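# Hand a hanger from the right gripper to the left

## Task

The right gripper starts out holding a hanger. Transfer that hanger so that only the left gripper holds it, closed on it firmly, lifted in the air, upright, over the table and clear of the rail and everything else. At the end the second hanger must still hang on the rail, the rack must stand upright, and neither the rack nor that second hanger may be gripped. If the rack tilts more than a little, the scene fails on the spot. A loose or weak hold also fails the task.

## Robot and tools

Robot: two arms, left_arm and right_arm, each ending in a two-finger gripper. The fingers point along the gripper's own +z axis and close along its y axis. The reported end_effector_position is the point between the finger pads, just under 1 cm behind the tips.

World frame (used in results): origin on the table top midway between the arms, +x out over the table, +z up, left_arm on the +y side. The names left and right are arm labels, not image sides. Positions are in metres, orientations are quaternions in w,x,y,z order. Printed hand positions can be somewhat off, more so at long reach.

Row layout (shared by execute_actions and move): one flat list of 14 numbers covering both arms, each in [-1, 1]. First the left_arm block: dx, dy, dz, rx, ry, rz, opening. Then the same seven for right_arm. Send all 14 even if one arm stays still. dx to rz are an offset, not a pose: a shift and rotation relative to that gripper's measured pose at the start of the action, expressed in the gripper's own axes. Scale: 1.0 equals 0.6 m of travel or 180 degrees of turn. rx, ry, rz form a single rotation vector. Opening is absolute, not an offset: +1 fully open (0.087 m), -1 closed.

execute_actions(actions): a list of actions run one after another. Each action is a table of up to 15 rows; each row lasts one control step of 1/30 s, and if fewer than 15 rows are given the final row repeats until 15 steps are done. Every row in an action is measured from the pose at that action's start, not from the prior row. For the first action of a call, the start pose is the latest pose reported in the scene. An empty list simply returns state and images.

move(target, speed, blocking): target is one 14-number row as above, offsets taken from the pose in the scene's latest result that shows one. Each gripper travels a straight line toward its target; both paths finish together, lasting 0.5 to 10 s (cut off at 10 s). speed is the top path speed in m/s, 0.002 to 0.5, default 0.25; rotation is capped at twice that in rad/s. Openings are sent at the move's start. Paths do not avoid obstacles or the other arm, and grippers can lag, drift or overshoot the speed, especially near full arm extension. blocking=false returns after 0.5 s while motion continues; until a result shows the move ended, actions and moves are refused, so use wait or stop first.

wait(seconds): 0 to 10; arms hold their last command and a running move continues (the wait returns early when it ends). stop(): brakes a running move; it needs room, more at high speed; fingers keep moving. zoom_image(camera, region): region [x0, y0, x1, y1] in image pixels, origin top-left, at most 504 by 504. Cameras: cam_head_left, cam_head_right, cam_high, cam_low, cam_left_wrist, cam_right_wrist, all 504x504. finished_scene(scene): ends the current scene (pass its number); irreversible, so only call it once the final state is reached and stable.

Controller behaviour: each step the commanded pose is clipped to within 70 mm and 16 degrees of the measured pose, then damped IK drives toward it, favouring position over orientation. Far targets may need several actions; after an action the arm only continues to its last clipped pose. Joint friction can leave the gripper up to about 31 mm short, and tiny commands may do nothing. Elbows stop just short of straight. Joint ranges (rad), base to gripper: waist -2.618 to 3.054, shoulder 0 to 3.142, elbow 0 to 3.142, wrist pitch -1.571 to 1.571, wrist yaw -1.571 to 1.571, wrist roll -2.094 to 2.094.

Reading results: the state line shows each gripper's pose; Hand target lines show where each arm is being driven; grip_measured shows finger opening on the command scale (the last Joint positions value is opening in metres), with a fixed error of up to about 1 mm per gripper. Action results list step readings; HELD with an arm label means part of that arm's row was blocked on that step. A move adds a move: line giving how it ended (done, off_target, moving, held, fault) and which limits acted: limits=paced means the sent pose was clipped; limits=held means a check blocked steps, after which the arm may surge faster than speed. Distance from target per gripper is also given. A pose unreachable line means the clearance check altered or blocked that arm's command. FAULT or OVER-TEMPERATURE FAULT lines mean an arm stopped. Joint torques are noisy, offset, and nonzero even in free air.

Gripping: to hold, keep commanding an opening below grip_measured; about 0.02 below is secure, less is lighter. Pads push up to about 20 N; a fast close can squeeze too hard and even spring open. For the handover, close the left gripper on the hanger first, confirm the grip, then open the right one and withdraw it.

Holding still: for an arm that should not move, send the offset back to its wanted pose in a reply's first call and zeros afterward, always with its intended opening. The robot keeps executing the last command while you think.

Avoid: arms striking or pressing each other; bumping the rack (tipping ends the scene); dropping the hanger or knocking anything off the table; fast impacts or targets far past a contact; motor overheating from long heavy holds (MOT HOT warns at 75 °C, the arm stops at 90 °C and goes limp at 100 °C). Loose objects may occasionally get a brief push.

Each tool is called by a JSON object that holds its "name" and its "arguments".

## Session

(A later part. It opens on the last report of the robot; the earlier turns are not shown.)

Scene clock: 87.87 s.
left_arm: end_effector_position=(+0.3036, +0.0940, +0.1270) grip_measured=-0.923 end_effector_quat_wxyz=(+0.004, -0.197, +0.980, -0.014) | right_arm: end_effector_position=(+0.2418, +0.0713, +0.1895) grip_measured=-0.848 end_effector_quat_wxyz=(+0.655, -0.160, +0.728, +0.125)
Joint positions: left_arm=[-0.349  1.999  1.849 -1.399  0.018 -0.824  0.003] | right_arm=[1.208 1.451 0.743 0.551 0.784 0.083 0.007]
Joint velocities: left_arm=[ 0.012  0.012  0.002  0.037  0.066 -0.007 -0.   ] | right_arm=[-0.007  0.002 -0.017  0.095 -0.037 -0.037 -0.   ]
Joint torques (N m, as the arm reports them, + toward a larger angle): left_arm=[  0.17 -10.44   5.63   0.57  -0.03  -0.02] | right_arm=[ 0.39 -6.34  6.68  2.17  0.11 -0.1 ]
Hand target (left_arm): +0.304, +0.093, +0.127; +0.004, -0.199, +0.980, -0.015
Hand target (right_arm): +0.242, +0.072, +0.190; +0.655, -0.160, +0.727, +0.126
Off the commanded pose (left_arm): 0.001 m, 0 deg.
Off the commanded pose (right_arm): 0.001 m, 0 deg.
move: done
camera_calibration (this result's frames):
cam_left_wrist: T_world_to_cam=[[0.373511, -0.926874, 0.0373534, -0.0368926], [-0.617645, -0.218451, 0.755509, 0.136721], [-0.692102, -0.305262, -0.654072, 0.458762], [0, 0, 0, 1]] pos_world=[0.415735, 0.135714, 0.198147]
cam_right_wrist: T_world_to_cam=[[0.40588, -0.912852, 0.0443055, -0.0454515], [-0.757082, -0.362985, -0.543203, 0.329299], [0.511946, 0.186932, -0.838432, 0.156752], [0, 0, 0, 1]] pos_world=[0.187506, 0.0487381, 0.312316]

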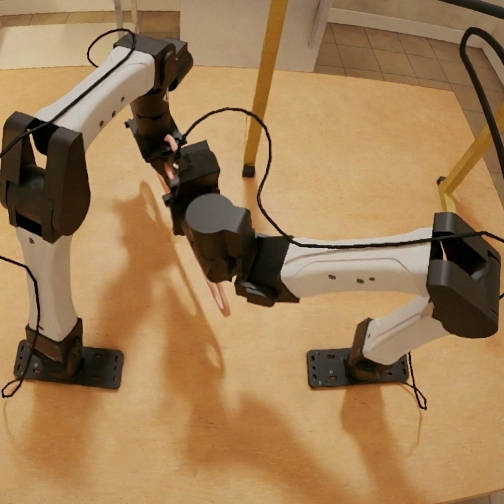

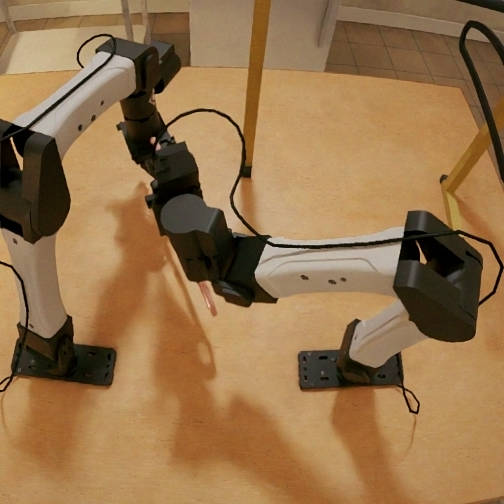

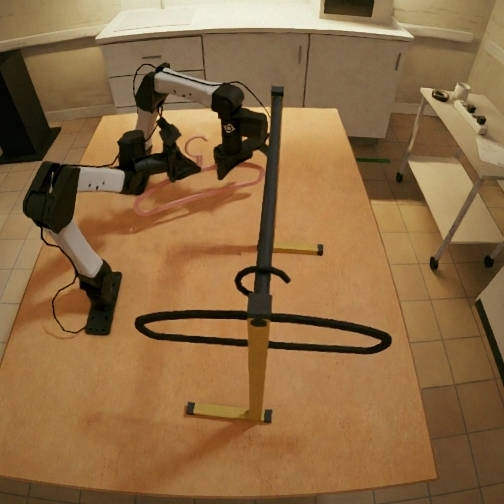

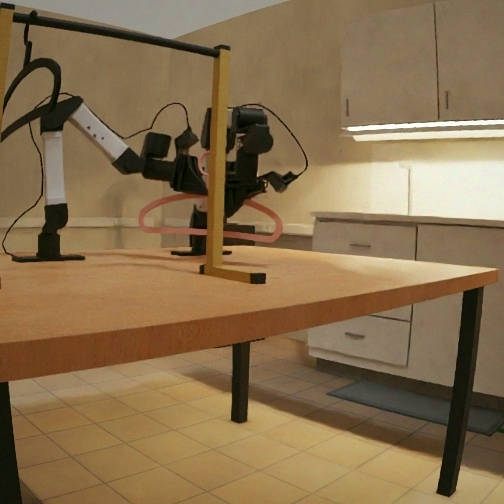

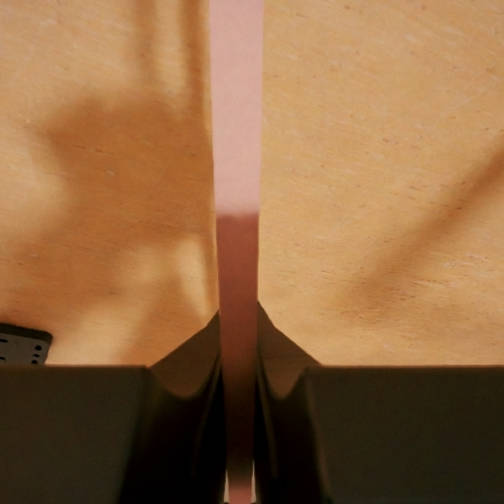

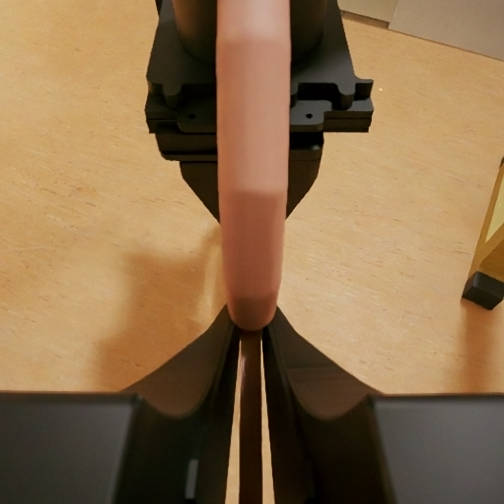

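Too deep, above the pads. Regrip ~1.7cm higher.

{"name": "move", "arguments": {"target": [0,0,-0.033,0,0,0,-0.6, 0,0,0,0,0,0,-0.88], "speed": 0.03}}

{"name": "move", "arguments": {"target": [0,0,0,0,0,0,-0.88, 0,0,0,0,0,0,-0.88]}}

{"name": "zoom_image", "arguments": {"camera": "cam_low", "region": [130,130,310,260]}}

Scene clock: 97.77 s.
left_arm: end_effector_position=(+0.3015, +0.0949, +0.1443) grip_measured=-0.600 end_effector_quat_wxyz=(+0.003, -0.197, +0.980, -0.013) | right_arm: end_effector_position=(+0.2416, +0.0709, +0.1884) grip_measured=-0.848 end_effector_quat_wxyz=(+0.654, -0.162, +0.729, +0.123)
Joint positions: left_arm=[-0.349  1.999  1.918 -1.469  0.018 -0.824  0.017] | right_arm=[1.208 1.451 0.743 0.546 0.784 0.083 0.007]
Joint velocities: left_arm=[-0.002 -0.012 -0.002  0.022  0.037 -0.022 -0.001] | right_arm=[ 0.007 -0.002  0.007 -0.022 -0.037 -0.007  0.001]
Joint torques (N m, as the arm reports them, + toward a larger angle): left_arm=[ 0.27 -9.75  7.08  0.41 -0.04  0.02] | right_arm=[ 0.39 -6.31  6.65  2.21  0.14 -0.11]
Hand target (left_arm): +0.303, +0.095, +0.147; +0.004, -0.197, +0.980, -0.014
Hand target (right_arm): +0.242, +0.071, +0.189; +0.655, -0.160, +0.728, +0.125
Off the commanded pose (left_arm): 0.003 m, 0 deg.
Off the commanded pose (right_arm): 0.001 m, 0 deg.
move: done
camera_calibration (this result's frames):
cam_left_wrist: T_world_to_cam=[[0.373536, -0.926885, 0.0368017, -0.0357575], [-0.61712, -0.218689, 0.75587, 0.122352], [-0.692556, -0.305056, -0.653687, 0.468944], [0, 0, 0, 1]] pos_world=[0.413633, 0.136668, 0.215377]
cam_right_wrist: T_world_to_cam=[[0.405978, -0.912605, 0.0483109, -0.0464904], [-0.758219, -0.365867, -0.539672, 0.328261], [0.510182, 0.182464, -0.840488, 0.157115], [0, 0, 0, 1]] pos_world=[0.187611, 0.0490047, 0.311452]

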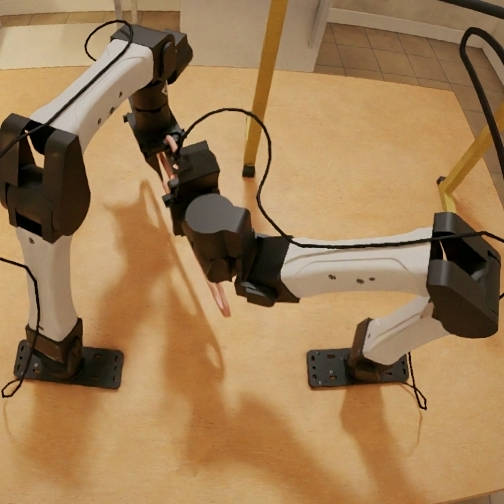

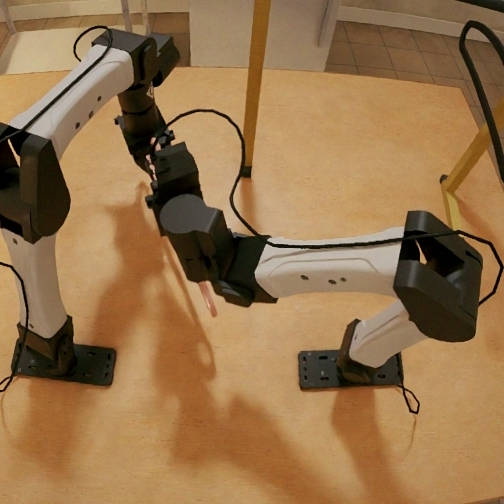

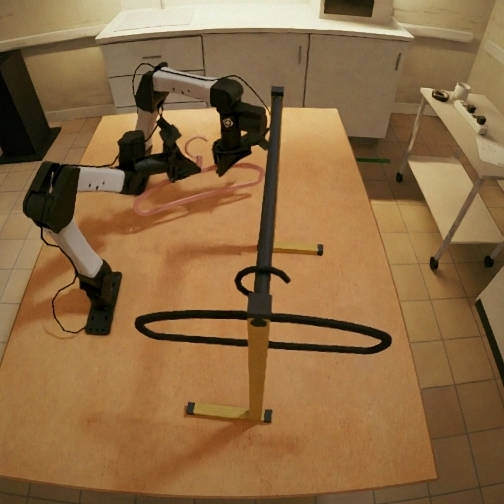

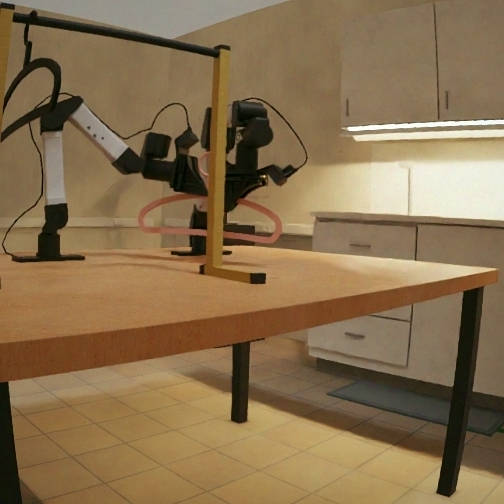

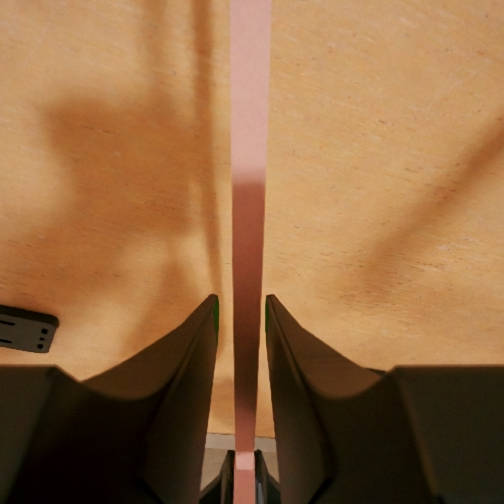

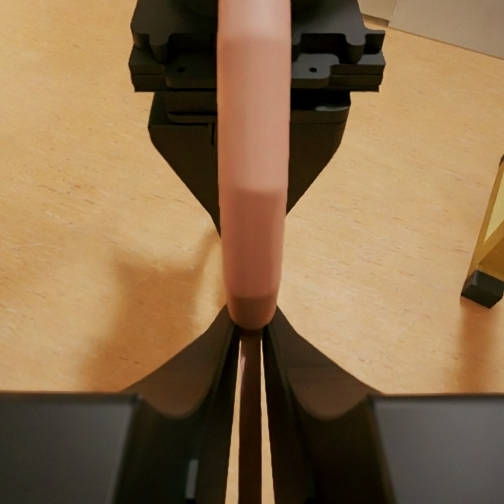

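Scene clock: 98.27 s.
left_arm: end_effector_position=(+0.3016, +0.0947, +0.1443) grip_measured=-0.877 end_effector_quat_wxyz=(+0.003, -0.197, +0.980, -0.014) | right_arm: end_effector_position=(+0.2414, +0.0713, +0.1882) grip_measured=-0.848 end_effector_quat_wxyz=(+0.653, -0.163, +0.729, +0.124)
Joint positions: left_arm=[-0.349  1.999  1.918 -1.468  0.018 -0.824  0.005] | right_arm=[1.208 1.451 0.743 0.545 0.782 0.083 0.007]
Joint velocities: left_arm=[-0.007 -0.002 -0.002 -0.066 -0.022 -0.007 -0.   ] | right_arm=[-0.007 -0.012  0.007 -0.037  0.007 -0.007  0.001]
Joint torques (N m, as the arm reports them, + toward a larger angle): left_arm=[  0.13 -10.33   5.6    0.55  -0.03   0.02] | right_arm=[ 0.39 -6.36  6.68  2.16  0.16 -0.11]
Hand target (left_arm): +0.302, +0.095, +0.144; +0.003, -0.197, +0.980, -0.013
Hand target (right_arm): +0.242, +0.071, +0.188; +0.654, -0.162, +0.729, +0.123
Off the commanded pose (left_arm): 0.000 m, 0 deg.
Off the commanded pose (right_arm): 0.000 m, 0 deg.
move: done
camera_calibration (this result's frames):
cam_left_wrist: T_world_to_cam=[[0.373507, -0.926854, 0.0378795, -0.0361368], [-0.61741, -0.217915, 0.755856, 0.122391], [-0.692313, -0.305705, -0.653642, 0.468952], [0, 0, 0, 1]] pos_world=[0.413724, 0.136538, 0.215385]
cam_right_wrist: T_world_to_cam=[[0.408414, -0.911506, 0.0485351, -0.0467636], [-0.75762, -0.368161, -0.538952, 0.328007], [0.509126, 0.183344, -0.840937, 0.157268], [0, 0, 0, 1]] pos_world=[0.187534, 0.0493, 0.311302]

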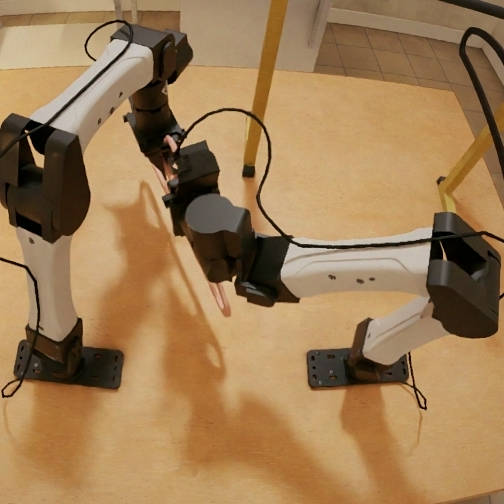

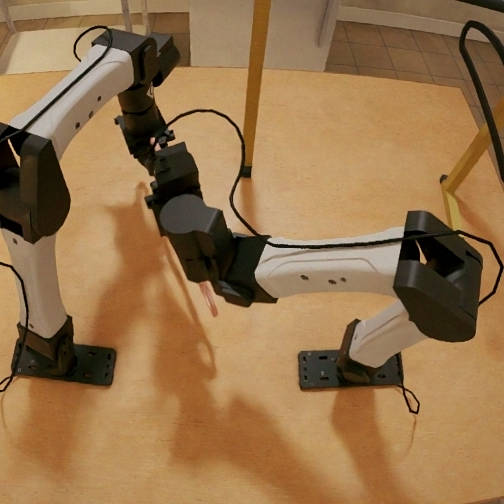

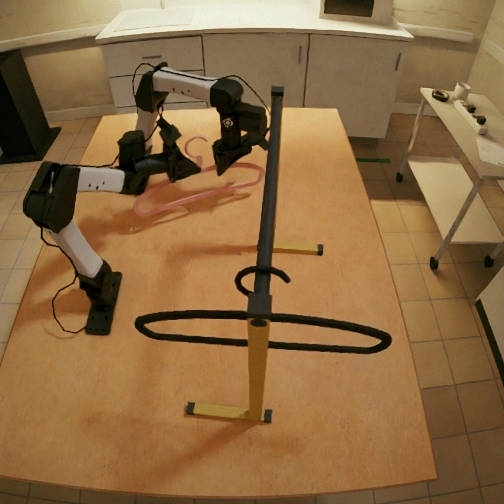

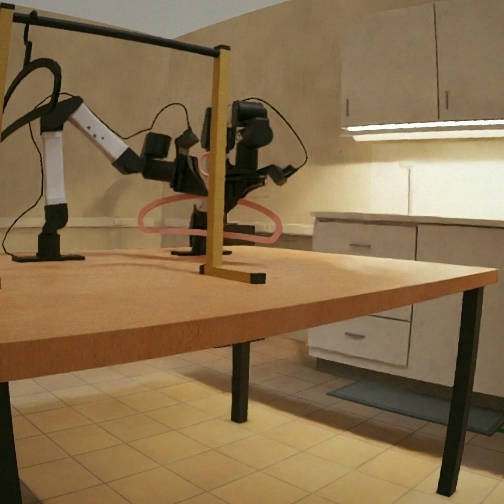

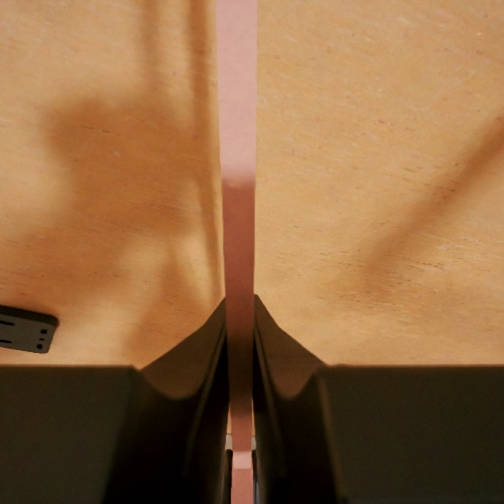

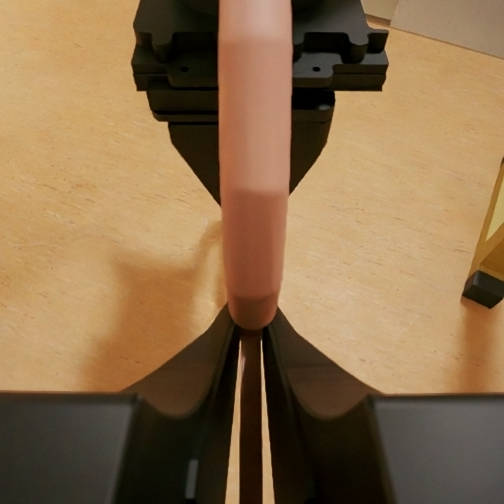

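Region (130, 130, 310, 260) of cam_low's 504x504 image, scaled by 2.800, with more detail than that image has.

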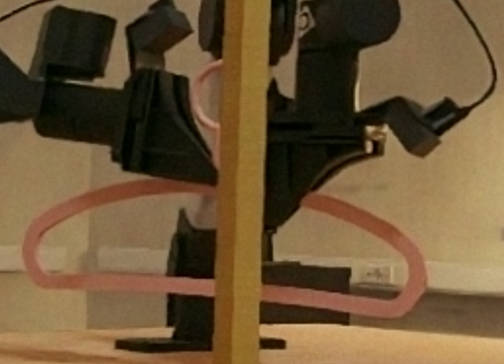

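{"name": "move", "arguments": {"target": [0,0,0,0,0,0,-0.92, 0,0,0,0,0,0,-0.88]}}

Scene clock: 100.70 s.
left_arm: end_effector_position=(+0.3016, +0.0947, +0.1443) grip_measured=-0.883 end_effector_quat_wxyz=(+0.003, -0.197, +0.980, -0.014) | right_arm: end_effector_position=(+0.2414, +0.0713, +0.1882) grip_measured=-0.848 end_effector_quat_wxyz=(+0.653, -0.163, +0.729, +0.124)
Joint positions: left_arm=[-0.349  1.999  1.918 -1.468  0.018 -0.824  0.005] | right_arm=[1.208 1.451 0.743 0.545 0.782 0.083 0.007]
Joint velocities: left_arm=[ 0.002 -0.012  0.002 -0.022 -0.007 -0.007 -0.001] | right_arm=[-0.012 -0.007 -0.007  0.051  0.007 -0.022  0.   ]
Joint torques (N m, as the arm reports them, + toward a larger angle): left_arm=[  0.13 -10.35   5.54   0.55  -0.03   0.03] | right_arm=[ 0.39 -6.36  6.68  2.15  0.14 -0.11]
Hand target (left_arm): +0.302, +0.095, +0.144; +0.003, -0.197, +0.980, -0.014
Hand target (right_arm): +0.241, +0.071, +0.188; +0.654, -0.163, +0.729, +0.123
Off the commanded pose (left_arm): 0.000 m, 0 deg.
Off the commanded pose (right_arm): 0.000 m, 0 deg.
move: done
camera_calibration (this result's frames):
cam_left_wrist: T_world_to_cam=[[0.373507, -0.926854, 0.0378795, -0.0361368], [-0.61741, -0.217915, 0.755856, 0.122391], [-0.692313, -0.305705, -0.653642, 0.468952], [0, 0, 0, 1]] pos_world=[0.413724, 0.136538, 0.215385]
cam_right_wrist: T_world_to_cam=[[0.408414, -0.911506, 0.0485351, -0.0467636], [-0.75762, -0.368161, -0.538952, 0.328007], [0.509126, 0.183344, -0.840937, 0.157268], [0, 0, 0, 1]] pos_world=[0.187534, 0.0493, 0.311302]

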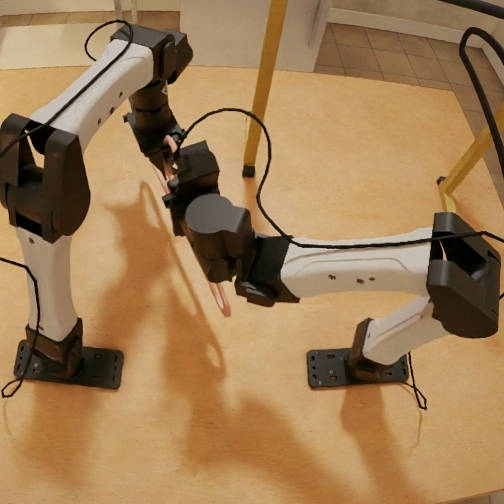

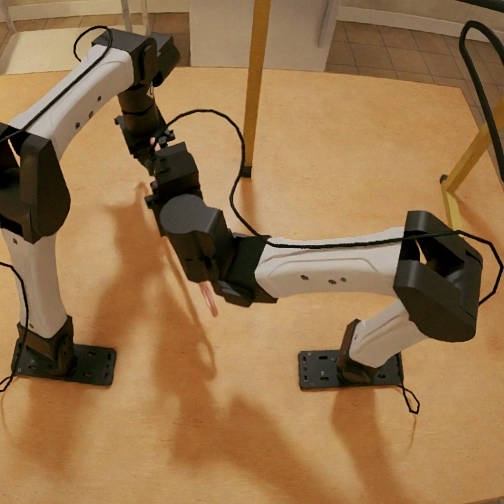

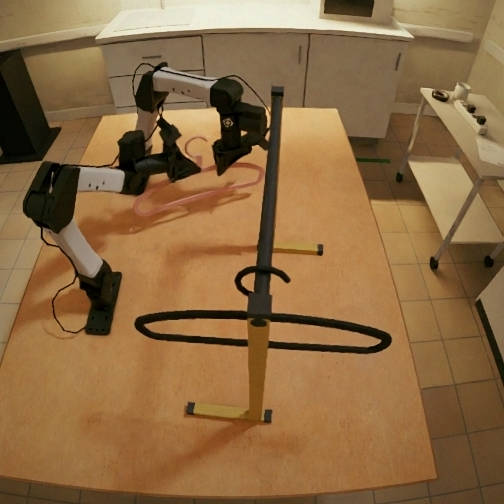

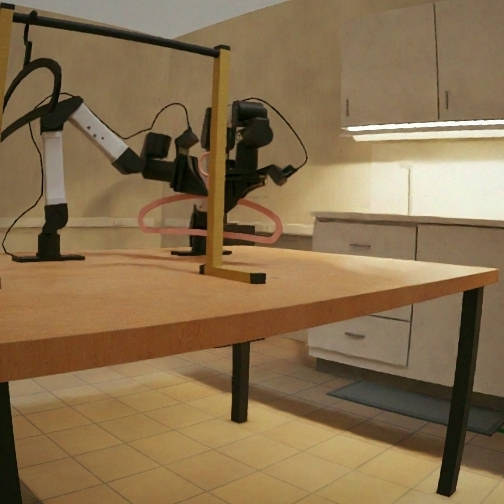

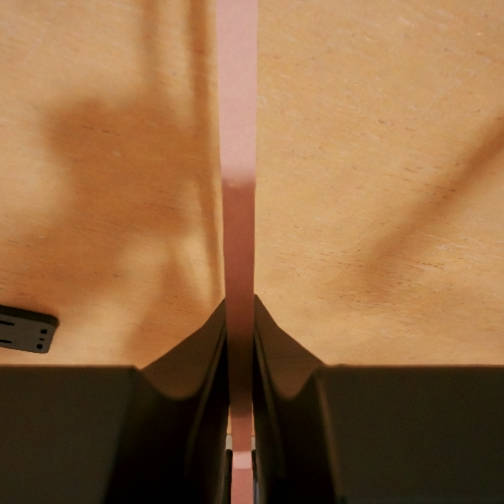

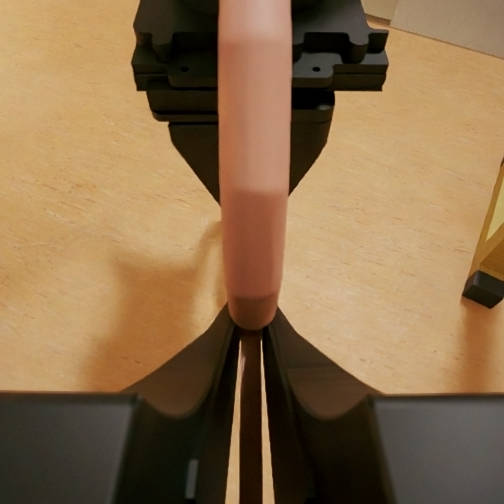

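Gripped. Release right and retreat.

{"name": "move", "arguments": {"target": [0,0,0,0,0,0,-0.92, 0,0,0,0,0,0,0]}}

{"name": "move", "arguments": {"target": [0,0,0,0,0,0,-0.92, -0.03,0,-0.15,0,0,0,0], "speed": 0.08}}

{"name": "move", "arguments": {"target": [0,0.1,-0.03,0,0,0,-0.92, -0.05,-0.25,0,0,0,0,0], "speed": 0.1}}

Scene clock: 106.20 s.
left_arm: end_effector_position=(+0.3017, +0.0948, +0.1442) grip_measured=-0.883 end_effector_quat_wxyz=(+0.004, -0.197, +0.980, -0.014) | right_arm: end_effector_position=(+0.2414, +0.0713, +0.1882) grip_measured=+0.000 end_effector_quat_wxyz=(+0.653, -0.163, +0.729, +0.124)
Joint positions: left_arm=[-0.349  1.999  1.918 -1.468  0.018 -0.824  0.005] | right_arm=[1.208 1.451 0.743 0.545 0.782 0.083 0.044]
Joint velocities: left_arm=[-0.002  0.007 -0.007  0.051  0.007 -0.007 -0.   ] | right_arm=[-0.007 -0.002 -0.012  0.022  0.022  0.022  0.   ]
Joint torques (N m, as the arm reports them, + toward a larger angle): left_arm=[  0.13 -10.35   5.66   0.53  -0.02   0.01] | right_arm=[ 0.4  -6.36  6.69  2.16  0.14 -0.11]
Hand target (left_arm): +0.302, +0.095, +0.144; +0.003, -0.197, +0.980, -0.014
Hand target (right_arm): +0.241, +0.071, +0.188; +0.653, -0.163, +0.729, +0.123
Off the commanded pose (left_arm): 0.000 m, 0 deg.
Off the commanded pose (right_arm): 0.000 m, 0 deg.
move: done
camera_calibration (this result's frames):
cam_left_wrist: T_world_to_cam=[[0.373498, -0.926868, 0.0376292, -0.0360723], [-0.617907, -0.218331, 0.755329, 0.122788], [-0.691875, -0.305365, -0.654264, 0.468978], [0, 0, 0, 1]] pos_world=[0.413818, 0.136584, 0.215448]
cam_right_wrist: T_world_to_cam=[[0.408414, -0.911506, 0.0485351, -0.0467636], [-0.75762, -0.368161, -0.538952, 0.328007], [0.509126, 0.183344, -0.840937, 0.157268], [0, 0, 0, 1]] pos_world=[0.187534, 0.0493, 0.311302]

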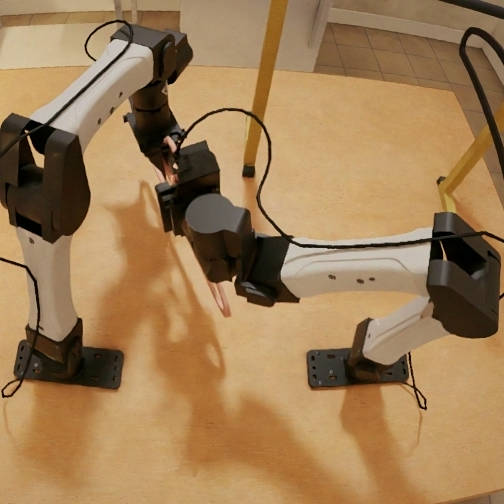

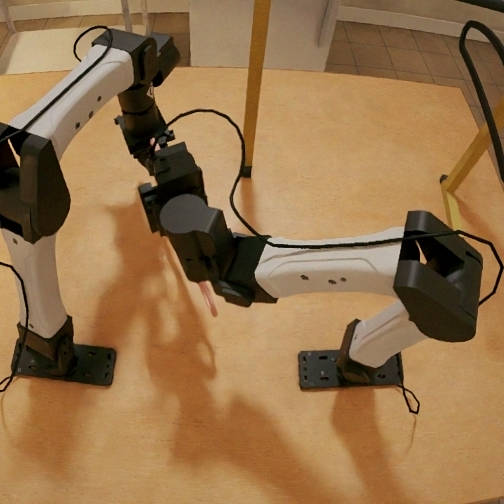

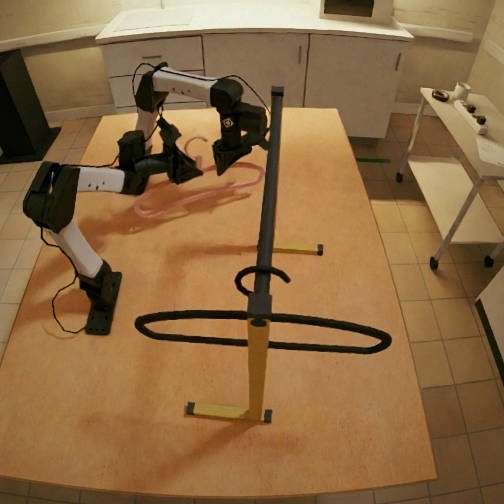

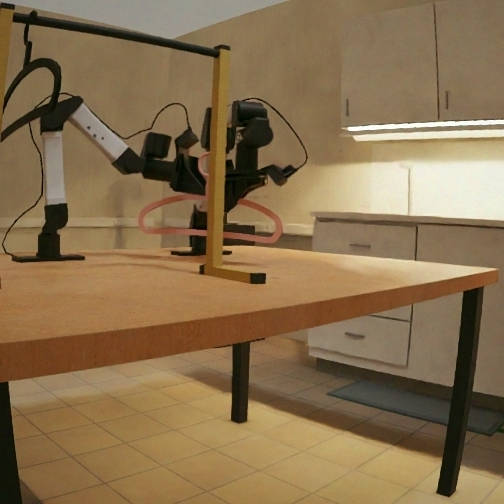

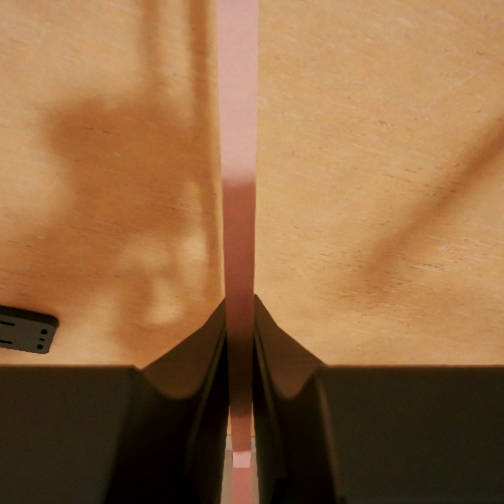

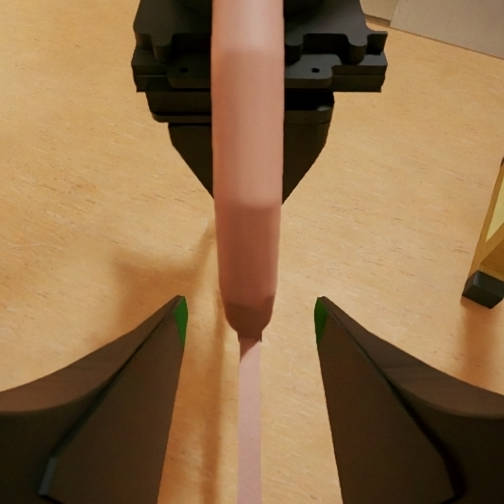

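Scene clock: 107.93 s.
left_arm: end_effector_position=(+0.3017, +0.0948, +0.1442) grip_measured=-0.883 end_effector_quat_wxyz=(+0.004, -0.197, +0.980, -0.014) | right_arm: end_effector_position=(+0.1635, +0.0456, +0.2177) grip_measured=+0.000 end_effector_quat_wxyz=(+0.653, -0.163, +0.729, +0.128)
Joint positions: left_arm=[-0.349  1.999  1.918 -1.468  0.018 -0.824  0.005] | right_arm=[1.467 1.203 0.707 0.27  1.03  0.168 0.044]
Joint velocities: left_arm=[-0.012  0.017 -0.012 -0.037 -0.022 -0.007  0.   ] | right_arm=[-0.002 -0.002 -0.002 -0.037  0.007 -0.007 -0.001]
Joint torques (N m, as the arm reports them, + toward a larger angle): left_arm=[  0.2  -10.41   5.53   0.55  -0.04   0.  ] | right_arm=[ 0.97 -5.99  5.76  1.88  0.31 -0.03]
Hand target (left_arm): +0.302, +0.095, +0.144; +0.004, -0.197, +0.980, -0.014
Hand target (right_arm): +0.162, +0.039, +0.215; +0.652, -0.162, +0.730, +0.124
Off the commanded pose (left_arm): 0.000 m, 0 deg.
Off the commanded pose (right_arm): 0.009 m, 1 deg.
move: done
camera_calibration (this result's frames):
cam_left_wrist: T_world_to_cam=[[0.373498, -0.926868, 0.0376292, -0.0360723], [-0.617907, -0.218331, 0.755329, 0.122788], [-0.691875, -0.305365, -0.654264, 0.468978], [0, 0, 0, 1]] pos_world=[0.413818, 0.136584, 0.215448]
cam_right_wrist: T_world_to_cam=[[0.41443, -0.909079, 0.0426892, -0.0396737], [-0.756669, -0.370254, -0.538855, 0.275346], [0.505668, 0.191016, -0.841316, 0.226716], [0, 0, 0, 1]] pos_world=[0.110145, 0.0225749, 0.340805]

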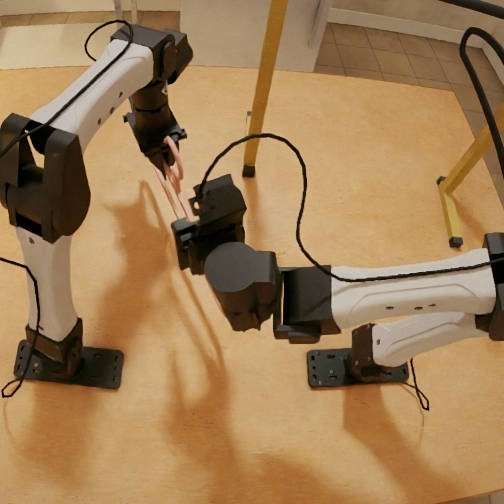

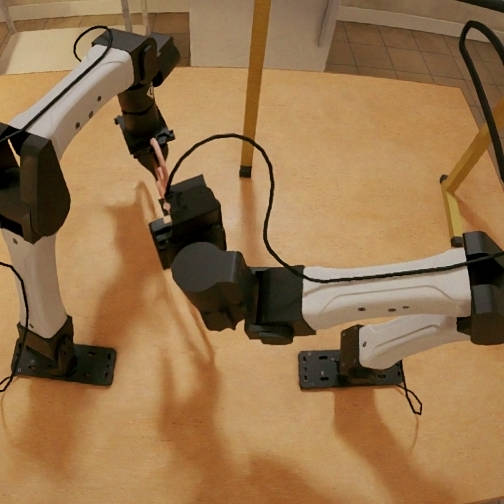

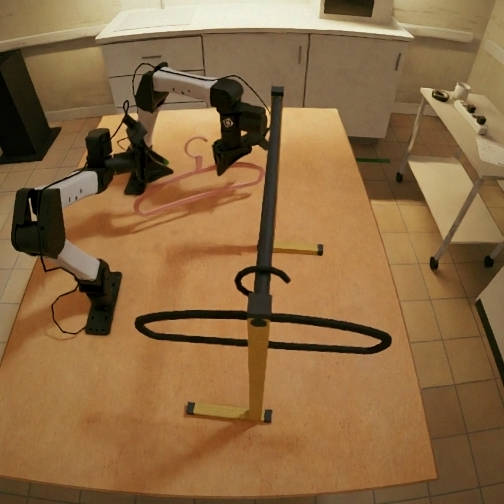

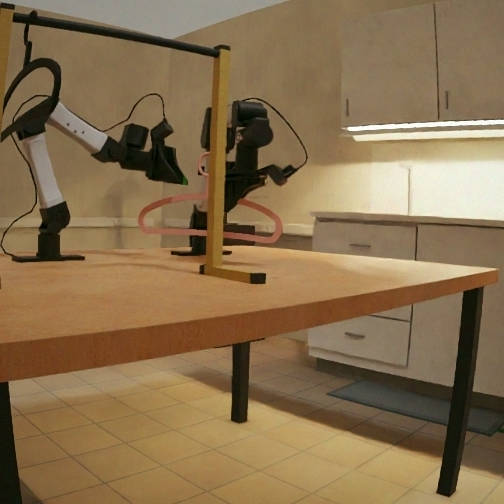

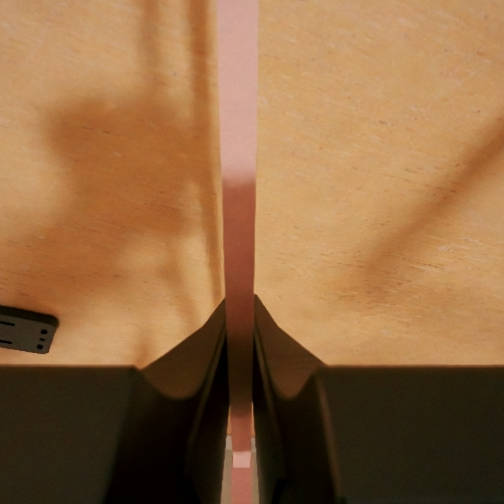

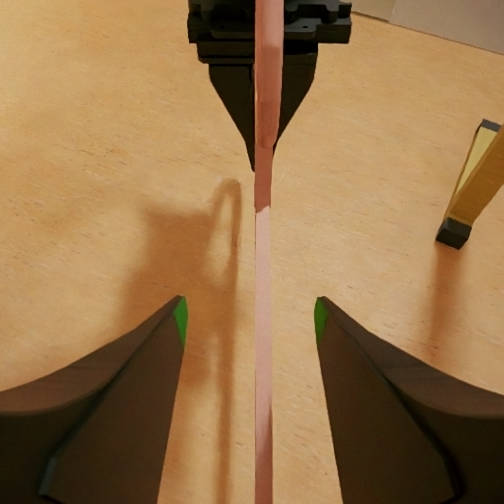

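Scene clock: 110.10 s.
left_arm: end_effector_position=(+0.2858, +0.1466, +0.1591) grip_measured=-0.883 end_effector_quat_wxyz=(+0.010, -0.197, +0.980, -0.015) | right_arm: end_effector_position=(+0.2277, -0.0858, +0.2547) grip_measured=+0.000 end_effector_quat_wxyz=(+0.657, -0.158, +0.726, +0.126)
Joint positions: left_arm=[-0.233  1.853  1.78  -1.465  0.017 -0.707  0.005] | right_arm=[ 0.889  0.707  0.618 -0.028  0.469  0.028  0.044]
Joint velocities: left_arm=[-0.002 -0.012  0.002 -0.095  0.007 -0.051 -0.   ] | right_arm=[ 0.002  0.002 -0.002 -0.007 -0.066 -0.037 -0.   ]
Joint torques (N m, as the arm reports them, + toward a larger angle): left_arm=[  0.91 -10.52   3.99   0.48   0.01   0.05] | right_arm=[-0.07 -2.43  6.31  2.11 -0.07 -0.18]
Hand target (left_arm): +0.278, +0.151, +0.160; +0.002, -0.197, +0.980, -0.014
Hand target (right_arm): +0.225, -0.089, +0.251; +0.655, -0.164, +0.727, +0.127
Off the commanded pose (left_arm): 0.009 m, 1 deg.
Off the commanded pose (right_arm): 0.005 m, 1 deg.
move: done
camera_calibration (this result's frames):
cam_left_wrist: T_world_to_cam=[[0.372691, -0.926939, 0.0434247, 0.0166583], [-0.62757, -0.2173, 0.747621, 0.116868], [-0.683563, -0.305883, -0.662705, 0.482597], [0, 0, 0, 1]] pos_world=[0.39702, 0.188455, 0.231723]
cam_right_wrist: T_world_to_cam=[[0.405618, -0.913153, 0.0403268, -0.184998], [-0.754638, -0.359448, -0.548925, 0.298305], [0.515748, 0.192222, -0.834898, 0.246691], [0, 0, 0, 1]] pos_world=[0.17292, -0.109126, 0.377169]

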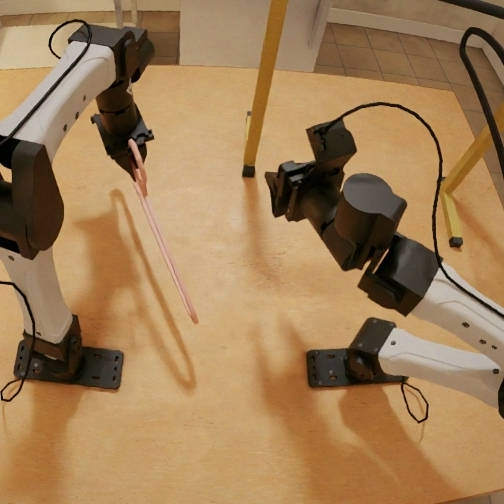

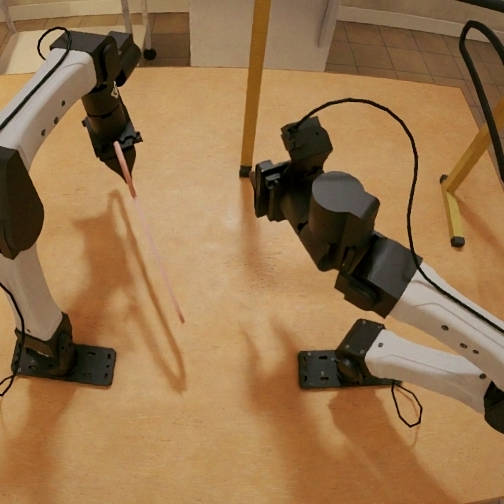

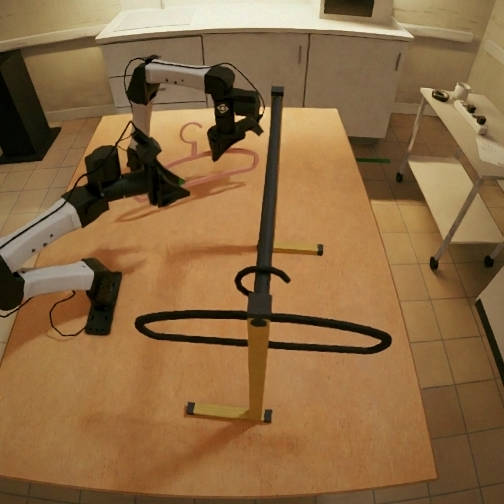

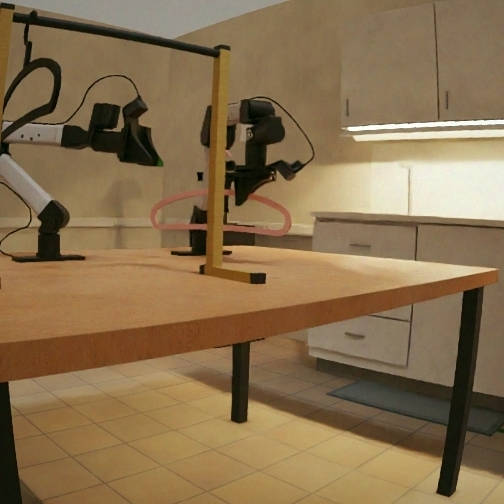

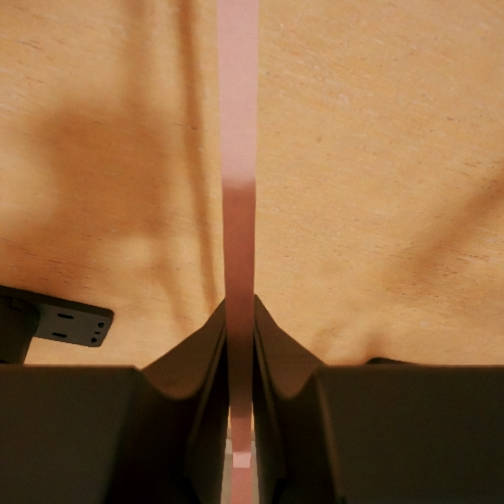

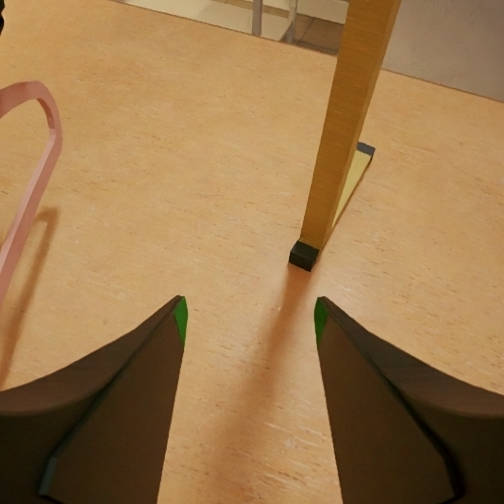

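{"name": "finished_scene", "arguments": {"scene": 1}}

The scene is finished: the task was done.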